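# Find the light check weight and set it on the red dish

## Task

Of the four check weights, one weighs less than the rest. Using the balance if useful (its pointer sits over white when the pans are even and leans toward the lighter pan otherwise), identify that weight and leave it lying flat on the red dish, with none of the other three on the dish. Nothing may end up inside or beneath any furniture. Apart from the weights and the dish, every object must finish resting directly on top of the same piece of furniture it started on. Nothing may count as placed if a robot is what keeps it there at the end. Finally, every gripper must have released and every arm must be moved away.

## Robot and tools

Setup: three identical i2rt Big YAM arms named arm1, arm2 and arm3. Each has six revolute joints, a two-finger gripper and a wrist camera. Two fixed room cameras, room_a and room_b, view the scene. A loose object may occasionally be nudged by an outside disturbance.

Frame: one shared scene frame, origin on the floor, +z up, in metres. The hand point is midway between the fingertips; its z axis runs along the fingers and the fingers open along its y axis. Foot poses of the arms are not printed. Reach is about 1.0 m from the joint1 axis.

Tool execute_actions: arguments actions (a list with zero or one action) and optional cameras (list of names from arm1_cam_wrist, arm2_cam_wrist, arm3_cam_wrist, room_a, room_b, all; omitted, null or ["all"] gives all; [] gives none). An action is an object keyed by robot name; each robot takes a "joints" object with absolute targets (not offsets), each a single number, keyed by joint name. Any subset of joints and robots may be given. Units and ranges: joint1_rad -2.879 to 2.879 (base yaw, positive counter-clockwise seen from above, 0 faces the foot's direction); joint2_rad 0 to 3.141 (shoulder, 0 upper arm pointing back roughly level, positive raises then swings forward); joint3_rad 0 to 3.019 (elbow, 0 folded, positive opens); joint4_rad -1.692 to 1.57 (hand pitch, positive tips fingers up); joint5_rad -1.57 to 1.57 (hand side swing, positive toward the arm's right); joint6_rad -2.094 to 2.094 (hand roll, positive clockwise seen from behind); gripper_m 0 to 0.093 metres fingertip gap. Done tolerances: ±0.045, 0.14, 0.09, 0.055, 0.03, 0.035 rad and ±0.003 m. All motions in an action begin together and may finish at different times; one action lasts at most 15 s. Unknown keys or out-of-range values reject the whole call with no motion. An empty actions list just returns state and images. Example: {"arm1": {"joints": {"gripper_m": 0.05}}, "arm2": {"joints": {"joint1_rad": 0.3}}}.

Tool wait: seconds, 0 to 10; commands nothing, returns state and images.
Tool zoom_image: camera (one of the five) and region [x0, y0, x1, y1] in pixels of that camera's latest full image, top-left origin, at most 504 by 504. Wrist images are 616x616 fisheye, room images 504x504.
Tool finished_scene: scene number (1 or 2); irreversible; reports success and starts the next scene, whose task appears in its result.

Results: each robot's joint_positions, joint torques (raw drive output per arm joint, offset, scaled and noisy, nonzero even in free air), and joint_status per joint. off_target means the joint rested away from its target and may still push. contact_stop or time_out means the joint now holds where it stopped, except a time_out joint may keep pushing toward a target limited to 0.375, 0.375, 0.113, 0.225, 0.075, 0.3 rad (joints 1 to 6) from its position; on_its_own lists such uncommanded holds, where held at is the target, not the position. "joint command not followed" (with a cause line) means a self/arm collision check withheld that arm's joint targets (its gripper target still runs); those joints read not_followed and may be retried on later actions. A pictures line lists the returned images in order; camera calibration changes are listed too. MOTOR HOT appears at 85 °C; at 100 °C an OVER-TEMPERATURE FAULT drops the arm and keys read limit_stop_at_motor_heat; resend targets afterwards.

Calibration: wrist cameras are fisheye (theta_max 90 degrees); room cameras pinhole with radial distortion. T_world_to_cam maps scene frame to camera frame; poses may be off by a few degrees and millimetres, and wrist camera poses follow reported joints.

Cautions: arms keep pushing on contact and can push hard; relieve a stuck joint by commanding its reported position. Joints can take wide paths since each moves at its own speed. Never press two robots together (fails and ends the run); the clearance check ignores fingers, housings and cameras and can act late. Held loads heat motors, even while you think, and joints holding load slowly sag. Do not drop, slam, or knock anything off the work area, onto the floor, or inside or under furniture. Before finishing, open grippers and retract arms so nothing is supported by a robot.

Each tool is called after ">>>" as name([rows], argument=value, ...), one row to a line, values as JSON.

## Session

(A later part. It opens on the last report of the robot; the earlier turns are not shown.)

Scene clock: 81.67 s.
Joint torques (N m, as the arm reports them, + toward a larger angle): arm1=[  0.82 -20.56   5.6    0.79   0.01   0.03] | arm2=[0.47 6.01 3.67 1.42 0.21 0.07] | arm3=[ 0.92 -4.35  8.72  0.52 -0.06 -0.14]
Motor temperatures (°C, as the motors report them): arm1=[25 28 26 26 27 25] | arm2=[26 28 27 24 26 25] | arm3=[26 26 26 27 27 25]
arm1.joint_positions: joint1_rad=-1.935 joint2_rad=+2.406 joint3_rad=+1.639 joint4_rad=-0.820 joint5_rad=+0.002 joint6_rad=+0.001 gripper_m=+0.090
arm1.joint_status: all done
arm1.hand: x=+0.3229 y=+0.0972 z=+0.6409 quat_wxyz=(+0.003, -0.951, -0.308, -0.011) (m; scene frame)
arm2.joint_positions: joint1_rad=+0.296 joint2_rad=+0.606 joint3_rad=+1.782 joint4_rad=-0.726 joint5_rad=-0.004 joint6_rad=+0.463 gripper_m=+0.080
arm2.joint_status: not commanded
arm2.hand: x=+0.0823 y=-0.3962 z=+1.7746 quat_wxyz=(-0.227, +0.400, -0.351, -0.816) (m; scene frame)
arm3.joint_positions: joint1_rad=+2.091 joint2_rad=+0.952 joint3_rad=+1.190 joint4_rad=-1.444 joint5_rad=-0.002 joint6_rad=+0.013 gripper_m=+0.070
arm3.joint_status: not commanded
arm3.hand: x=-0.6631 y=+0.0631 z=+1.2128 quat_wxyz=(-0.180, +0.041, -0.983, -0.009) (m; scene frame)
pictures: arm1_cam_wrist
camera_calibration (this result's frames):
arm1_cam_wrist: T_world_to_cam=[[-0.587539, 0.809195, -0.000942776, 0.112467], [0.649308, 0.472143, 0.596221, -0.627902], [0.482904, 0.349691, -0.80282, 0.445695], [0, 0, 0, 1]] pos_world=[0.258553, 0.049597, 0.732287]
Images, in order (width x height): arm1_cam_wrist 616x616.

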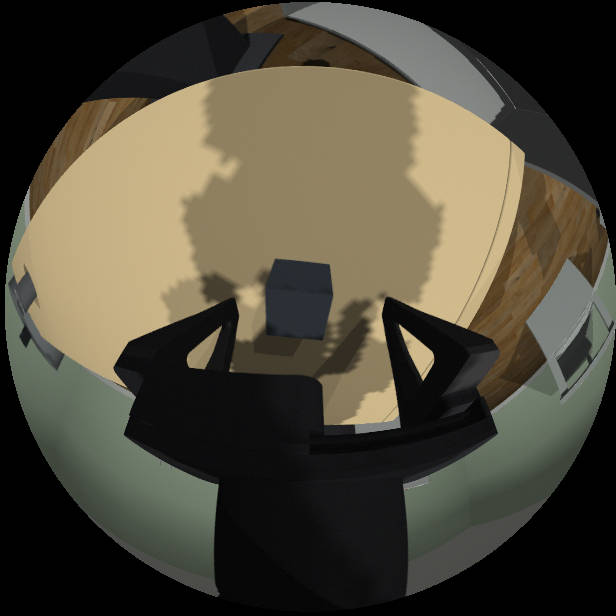

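Good enough; close.

>>> execute_actions([
  {"arm1":{"joints":{"gripper_m":0.022}}},
], cameras=["arm1_cam_wrist"])

Scene clock: 82.47 s.
Joint torques (N m, as the arm reports them, + toward a larger angle): arm1=[  0.95 -20.46   5.77   0.72   0.03   0.03] | arm2=[0.54 6.06 3.69 1.42 0.2  0.07] | arm3=[ 0.91 -4.37  8.72  0.55 -0.05 -0.14]
Motor temperatures (°C, as the motors report them): arm1=[25 28 26 26 27 25] | arm2=[26 28 27 24 26 25] | arm3=[26 26 26 27 27 25]
arm1.joint_positions: joint1_rad=-1.935 joint2_rad=+2.406 joint3_rad=+1.639 joint4_rad=-0.819 joint5_rad=+0.001 joint6_rad=+0.001 gripper_m=+0.029
arm1.joint_status: gripper_m off_target (ended at +0.029, target +0.022)
arm1.hand: x=+0.3228 y=+0.0970 z=+0.6409 quat_wxyz=(+0.002, -0.951, -0.308, -0.010) (m; scene frame)
arm2.joint_positions: joint1_rad=+0.296 joint2_rad=+0.606 joint3_rad=+1.782 joint4_rad=-0.726 joint5_rad=-0.004 joint6_rad=+0.463 gripper_m=+0.080
arm2.joint_status: not commanded
arm2.hand: x=+0.0823 y=-0.3962 z=+1.7746 quat_wxyz=(-0.227, +0.400, -0.351, -0.816) (m; scene frame)
arm3.joint_positions: joint1_rad=+2.091 joint2_rad=+0.952 joint3_rad=+1.190 joint4_rad=-1.444 joint5_rad=-0.002 joint6_rad=+0.013 gripper_m=+0.070
arm3.joint_status: not commanded
arm3.hand: x=-0.6631 y=+0.0631 z=+1.2128 quat_wxyz=(-0.180, +0.041, -0.983, -0.009) (m; scene frame)
pictures: arm1_cam_wrist
camera_calibration (this result's frames):
arm1_cam_wrist: T_world_to_cam=[[-0.587524, 0.809205, -0.00170387, 0.113079], [0.649419, 0.472766, 0.595606, -0.627451], [0.482773, 0.348827, -0.803275, 0.446221], [0, 0, 0, 1]] pos_world=[0.258492, 0.0494795, 0.732345]
Images, in order (width x height): arm1_cam_wrist 616x616.

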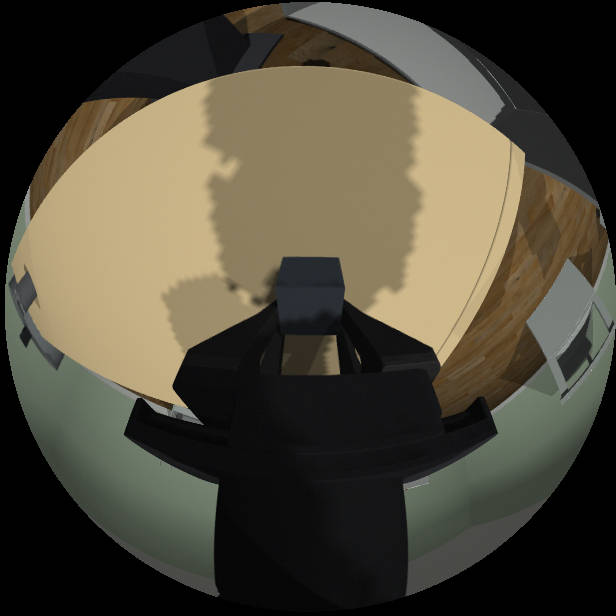

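>>> execute_actions([
  {"arm1":{"joints":{"joint2_rad":1.6}}},
], cameras=[])

>>> execute_actions([
  {"arm1":{"joints":{"joint1_rad":1.985,"joint3_rad":1.6,"joint4_rad":-1.0}}},
], cameras=[])

>>> execute_actions([
  {"arm1":{"joints":{"joint2_rad":2.03}}},
], cameras=["arm1_cam_wrist"])

Scene clock: 84.57 s.
Joint torques (N m, as the arm reports them, + toward a larger angle): arm1=[  0.68 -14.7   10.57   1.62   0.01  -0.02] | arm2=[0.47 6.03 3.68 1.43 0.21 0.07] | arm3=[ 0.85 -4.37  8.73  0.52 -0.06 -0.14]
Motor temperatures (°C, as the motors report them): arm1=[25 29 26 26 27 25] | arm2=[26 27 26 24 26 25] | arm3=[26 26 26 27 27 25]
arm1.joint_positions: joint1_rad=-1.935 joint2_rad=+1.603 joint3_rad=+1.624 joint4_rad=-0.815 joint5_rad=+0.001 joint6_rad=+0.001 gripper_m=+0.029
arm1.joint_status: all done
arm1.hand: x=+0.2901 y=+0.0750 z=+1.1570 quat_wxyz=(-0.117, -0.882, -0.284, +0.358) (m; scene frame)
arm2.joint_positions: joint1_rad=+0.296 joint2_rad=+0.606 joint3_rad=+1.782 joint4_rad=-0.726 joint5_rad=-0.004 joint6_rad=+0.463 gripper_m=+0.080
arm2.joint_status: not commanded
arm2.hand: x=+0.0823 y=-0.3962 z=+1.7746 quat_wxyz=(-0.227, +0.400, -0.351, -0.816) (m; scene frame)
arm3.joint_positions: joint1_rad=+2.091 joint2_rad=+0.952 joint3_rad=+1.190 joint4_rad=-1.444 joint5_rad=-0.002 joint6_rad=+0.013 gripper_m=+0.070
arm3.joint_status: not commanded
arm3.hand: x=-0.6631 y=+0.0631 z=+1.2128 quat_wxyz=(-0.180, +0.041, -0.983, -0.009) (m; scene frame)
pictures: none
No camera images: the call's "cameras" was empty. Leave "cameras" out to get every camera's image.

Scene clock: 87.63 s.
Joint torques (N m, as the arm reports them, + toward a larger angle): arm1=[  0.66 -14.89   8.89   0.23   0.13   0.  ] | arm2=[0.49 6.02 3.68 1.43 0.21 0.07] | arm3=[ 0.9  -4.32  8.7   0.53 -0.06 -0.14]
Motor temperatures (°C, as the motors report them): arm1=[25 28 26 26 27 25] | arm2=[26 27 26 24 26 25] | arm3=[26 26 26 27 27 25]
arm1.joint_positions: joint1_rad=+1.990 joint2_rad=+1.607 joint3_rad=+1.601 joint4_rad=-0.984 joint5_rad=-0.001 joint6_rad=+0.001 gripper_m=+0.029
arm1.joint_status: all done
arm1.hand: x=+0.9226 y=+1.0710 z=+1.1207 quat_wxyz=(-0.220, +0.621, -0.729, -0.185) (m; scene frame)
arm2.joint_positions: joint1_rad=+0.296 joint2_rad=+0.606 joint3_rad=+1.782 joint4_rad=-0.726 joint5_rad=-0.004 joint6_rad=+0.463 gripper_m=+0.080
arm2.joint_status: not commanded
arm2.hand: x=+0.0823 y=-0.3962 z=+1.7746 quat_wxyz=(-0.227, +0.400, -0.351, -0.816) (m; scene frame)
arm3.joint_positions: joint1_rad=+2.091 joint2_rad=+0.952 joint3_rad=+1.190 joint4_rad=-1.444 joint5_rad=-0.002 joint6_rad=+0.013 gripper_m=+0.070
arm3.joint_status: not commanded
arm3.hand: x=-0.6631 y=+0.0631 z=+1.2128 quat_wxyz=(-0.180, +0.041, -0.983, -0.009) (m; scene frame)
pictures: none
No camera images: the call's "cameras" was empty. Leave "cameras" out to get every camera's image.

Scene clock: 89.00 s.
Joint torques (N m, as the arm reports them, + toward a larger angle): arm1=[  1.68 -21.66   8.82  -0.31   0.04   0.  ] | arm2=[0.42 6.05 3.67 1.43 0.21 0.07] | arm3=[ 0.87 -4.38  8.71  0.53 -0.05 -0.14]
Motor temperatures (°C, as the motors report them): arm1=[25 29 26 26 27 25] | arm2=[26 27 26 24 26 25] | arm3=[26 26 26 27 27 25]
arm1.joint_positions: joint1_rad=+1.990 joint2_rad=+2.071 joint3_rad=+1.581 joint4_rad=-0.988 joint5_rad=-0.001 joint6_rad=+0.001 gripper_m=+0.029
arm1.joint_status: all done
arm1.hand: x=+0.9246 y=+1.0736 z=+0.8272 quat_wxyz=(-0.037, +0.647, -0.761, -0.029) (m; scene frame)
arm2.joint_positions: joint1_rad=+0.296 joint2_rad=+0.606 joint3_rad=+1.782 joint4_rad=-0.726 joint5_rad=-0.004 joint6_rad=+0.463 gripper_m=+0.080
arm2.joint_status: not commanded
arm2.hand: x=+0.0823 y=-0.3962 z=+1.7746 quat_wxyz=(-0.227, +0.400, -0.351, -0.816) (m; scene frame)
arm3.joint_positions: joint1_rad=+2.091 joint2_rad=+0.952 joint3_rad=+1.190 joint4_rad=-1.444 joint5_rad=-0.002 joint6_rad=+0.013 gripper_m=+0.070
arm3.joint_status: not commanded
arm3.hand: x=-0.6631 y=+0.0631 z=+1.2128 quat_wxyz=(-0.180, +0.041, -0.983, -0.009) (m; scene frame)
pictures: arm1_cam_wrist
camera_calibration (this result's frames):
arm1_cam_wrist: T_world_to_cam=[[0.987271, -0.158992, 0.00418644, -0.744816], [-0.139826, -0.855113, 0.49923, 0.644127], [-0.075794, -0.493461, -0.866459, 1.43775], [0, 0, 0, 1]] pos_world=[0.934374, 1.14186, 0.927304]
Images, in order (width x height): arm1_cam_wrist 616x616.

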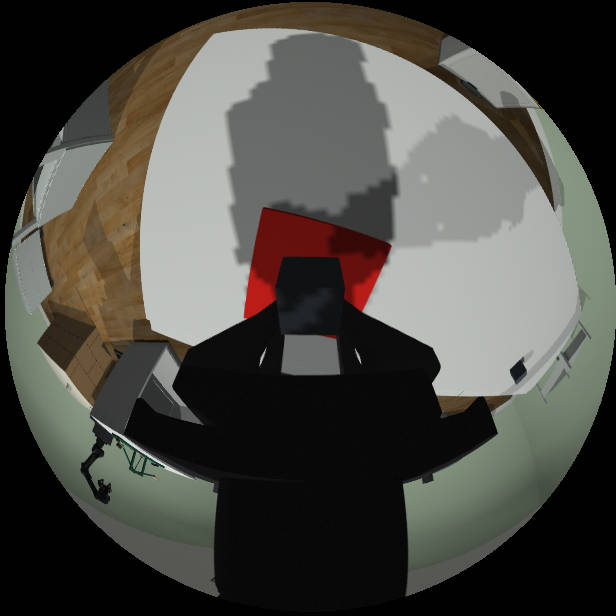

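>>> execute_actions([
  {"arm1":{"joints":{"joint2_rad":2.125,"joint3_rad":1.615}}},
], cameras=["arm1_cam_wrist","room_a"])

Scene clock: 90.23 s.
Joint torques (N m, as the arm reports them, + toward a larger angle): arm1=[  1.5  -18.11   9.85  -0.17   0.06   0.05] | arm2=[0.48 6.01 3.67 1.42 0.2  0.07] | arm3=[ 0.89 -4.37  8.72  0.53 -0.05 -0.14]
Motor temperatures (°C, as the motors report them): arm1=[25 29 26 26 27 25] | arm2=[26 27 26 24 26 25] | arm3=[26 26 26 27 27 25]
arm1.joint_positions: joint1_rad=+1.990 joint2_rad=+2.117 joint3_rad=+1.581 joint4_rad=-0.988 joint5_rad=-0.001 joint6_rad=+0.001 gripper_m=+0.029
arm1.joint_status: all done
arm1.hand: x=+0.9237 y=+1.0674 z=+0.8003 quat_wxyz=(-0.020, +0.647, -0.762, -0.014) (m; scene frame)
arm2.joint_positions: joint1_rad=+0.296 joint2_rad=+0.606 joint3_rad=+1.782 joint4_rad=-0.726 joint5_rad=-0.004 joint6_rad=+0.463 gripper_m=+0.080
arm2.joint_status: not commanded
arm2.hand: x=+0.0823 y=-0.3962 z=+1.7746 quat_wxyz=(-0.227, +0.400, -0.351, -0.816) (m; scene frame)
arm3.joint_positions: joint1_rad=+2.091 joint2_rad=+0.952 joint3_rad=+1.190 joint4_rad=-1.444 joint5_rad=-0.002 joint6_rad=+0.013 gripper_m=+0.070
arm3.joint_status: not commanded
arm3.hand: x=-0.6631 y=+0.0631 z=+1.2128 quat_wxyz=(-0.180, +0.041, -0.983, -0.009) (m; scene frame)
pictures: arm1_cam_wrist, room_a
camera_calibration (this result's frames):
arm1_cam_wrist: T_world_to_cam=[[0.987263, -0.159046, 0.00408377, -0.744686], [-0.136233, -0.83184, 0.538036, 0.592901], [-0.0821753, -0.531739, -0.842912, 1.43919], [0, 0, 0, 1]] pos_world=[0.934239, 1.14003, 0.897146]
Images, in order (width x height): arm1_cam_wrist 616x616, room_a 504x504.

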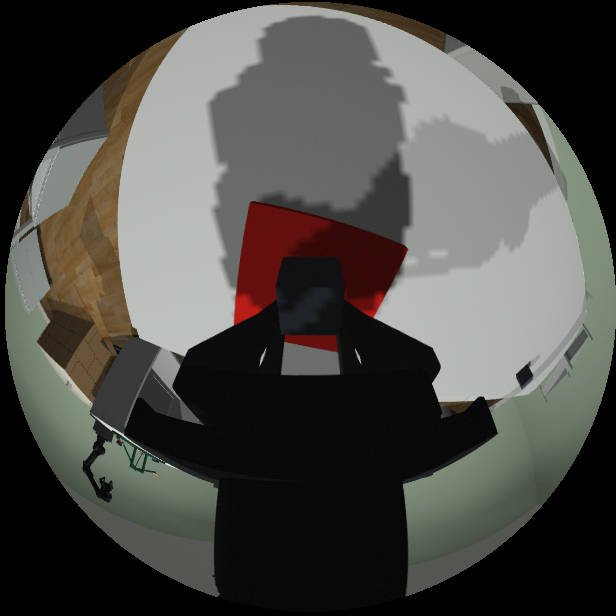

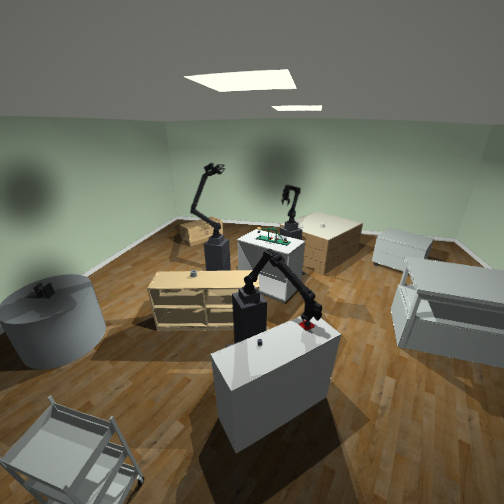

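>>> execute_actions([
  {"arm1":{"joints":{"gripper_m":0.06,"joint2_rad":2.117,"joint3_rad":1.581}}},
], cameras=["arm1_cam_wrist"])

>>> execute_actions([
  {"arm1":{"joints":{"joint2_rad":1.5}}},
], cameras=["arm1_cam_wrist","room_a"])

>>> zoom_image(camera="room_a", region=[240, 290, 350, 370])

Scene clock: 91.00 s.
Joint torques (N m, as the arm reports them, + toward a larger angle): arm1=[  1.12 -18.39   7.11  -0.05   0.04   0.  ] | arm2=[0.46 6.   3.66 1.44 0.21 0.07] | arm3=[ 0.9  -4.33  8.72  0.52 -0.06 -0.14]
Motor temperatures (°C, as the motors report them): arm1=[25 29 26 26 27 25] | arm2=[26 27 26 24 26 25] | arm3=[26 26 26 27 27 25]
arm1.joint_positions: joint1_rad=+1.990 joint2_rad=+2.117 joint3_rad=+1.581 joint4_rad=-0.988 joint5_rad=-0.001 joint6_rad=+0.001 gripper_m=+0.060
arm1.joint_status: all done
arm1.hand: x=+0.9237 y=+1.0674 z=+0.8003 quat_wxyz=(-0.020, +0.647, -0.762, -0.014) (m; scene frame)
arm2.joint_positions: joint1_rad=+0.296 joint2_rad=+0.606 joint3_rad=+1.782 joint4_rad=-0.726 joint5_rad=-0.004 joint6_rad=+0.463 gripper_m=+0.080
arm2.joint_status: not commanded
arm2.hand: x=+0.0823 y=-0.3962 z=+1.7746 quat_wxyz=(-0.227, +0.400, -0.351, -0.816) (m; scene frame)
arm3.joint_positions: joint1_rad=+2.091 joint2_rad=+0.952 joint3_rad=+1.190 joint4_rad=-1.444 joint5_rad=-0.002 joint6_rad=+0.013 gripper_m=+0.070
arm3.joint_status: not commanded
arm3.hand: x=-0.6631 y=+0.0631 z=+1.2128 quat_wxyz=(-0.180, +0.041, -0.983, -0.009) (m; scene frame)
pictures: arm1_cam_wrist
camera_calibration (this result's frames):
arm1_cam_wrist: T_world_to_cam=[[0.987263, -0.159046, 0.00408377, -0.744686], [-0.136233, -0.83184, 0.538036, 0.592901], [-0.0821753, -0.531739, -0.842912, 1.43919], [0, 0, 0, 1]] pos_world=[0.934239, 1.14003, 0.897146]
Images, in order (width x height): arm1_cam_wrist 616x616.

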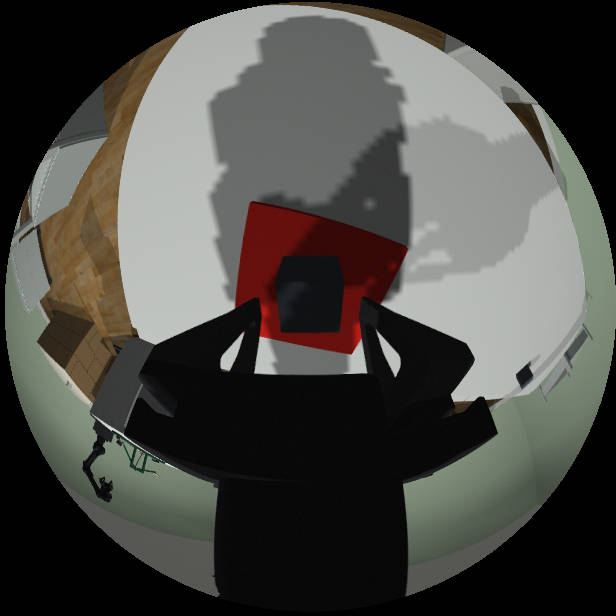

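Scene clock: 92.63 s.
Joint torques (N m, as the arm reports them, + toward a larger angle): arm1=[  1.   -12.63   9.92   0.63   0.08   0.03] | arm2=[0.5  6.06 3.68 1.43 0.2  0.07] | arm3=[ 0.88 -4.38  8.72  0.54 -0.06 -0.14]
Motor temperatures (°C, as the motors report them): arm1=[25 29 26 26 27 25] | arm2=[26 27 26 24 26 25] | arm3=[26 26 26 27 27 25]
arm1.joint_positions: joint1_rad=+1.990 joint2_rad=+1.495 joint3_rad=+1.571 joint4_rad=-0.988 joint5_rad=-0.001 joint6_rad=+0.001 gripper_m=+0.060
arm1.joint_status: all done
arm1.hand: x=+0.9178 y=+1.0433 z=+1.1692 quat_wxyz=(-0.248, +0.613, -0.720, -0.208) (m; scene frame)
arm2.joint_positions: joint1_rad=+0.296 joint2_rad=+0.606 joint3_rad=+1.782 joint4_rad=-0.726 joint5_rad=-0.004 joint6_rad=+0.463 gripper_m=+0.080
arm2.joint_status: not commanded
arm2.hand: x=+0.0823 y=-0.3962 z=+1.7746 quat_wxyz=(-0.227, +0.400, -0.351, -0.816) (m; scene frame)
arm3.joint_positions: joint1_rad=+2.091 joint2_rad=+0.952 joint3_rad=+1.190 joint4_rad=-1.444 joint5_rad=-0.002 joint6_rad=+0.013 gripper_m=+0.070
arm3.joint_status: not commanded
arm3.hand: x=-0.6631 y=+0.0631 z=+1.2128 quat_wxyz=(-0.180, +0.041, -0.983, -0.009) (m; scene frame)
pictures: arm1_cam_wrist, room_a
camera_calibration (this result's frames):
arm1_cam_wrist: T_world_to_cam=[[0.987304, -0.158741, 0.00558921, -0.746289], [-0.158365, -0.986461, -0.0426147, 1.23405], [0.0122783, 0.0411886, -0.999076, 1.23496], [0, 0, 0, 1]] pos_world=[0.917081, 1.04801, 1.29058]
Images, in order (width x height): arm1_cam_wrist 616x616, room_a 504x504.

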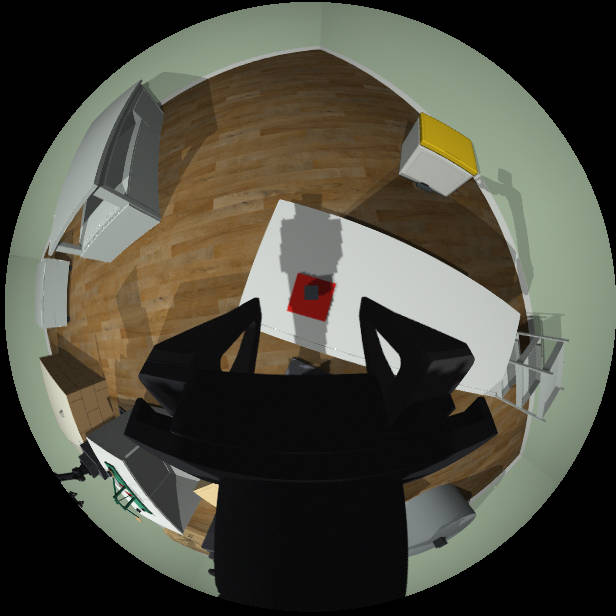

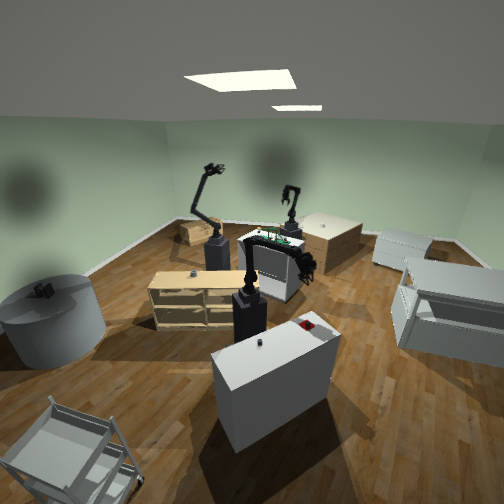

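Region (240, 290, 350, 370) of room_a's 504x504 image, scaled by 4.582, with more detail than that image has; it fills the top 367 rows of this view, and the rest is white.

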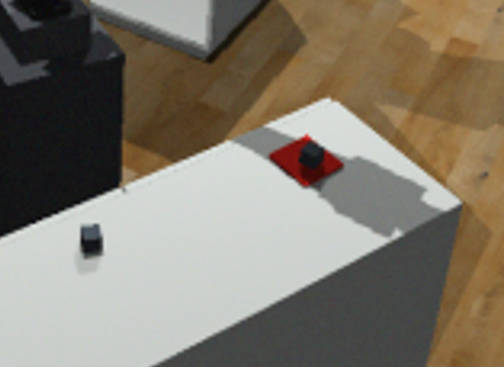

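Centered on the dish.

>>> finished_scene(scene=1)

The scene is finished: the task was done.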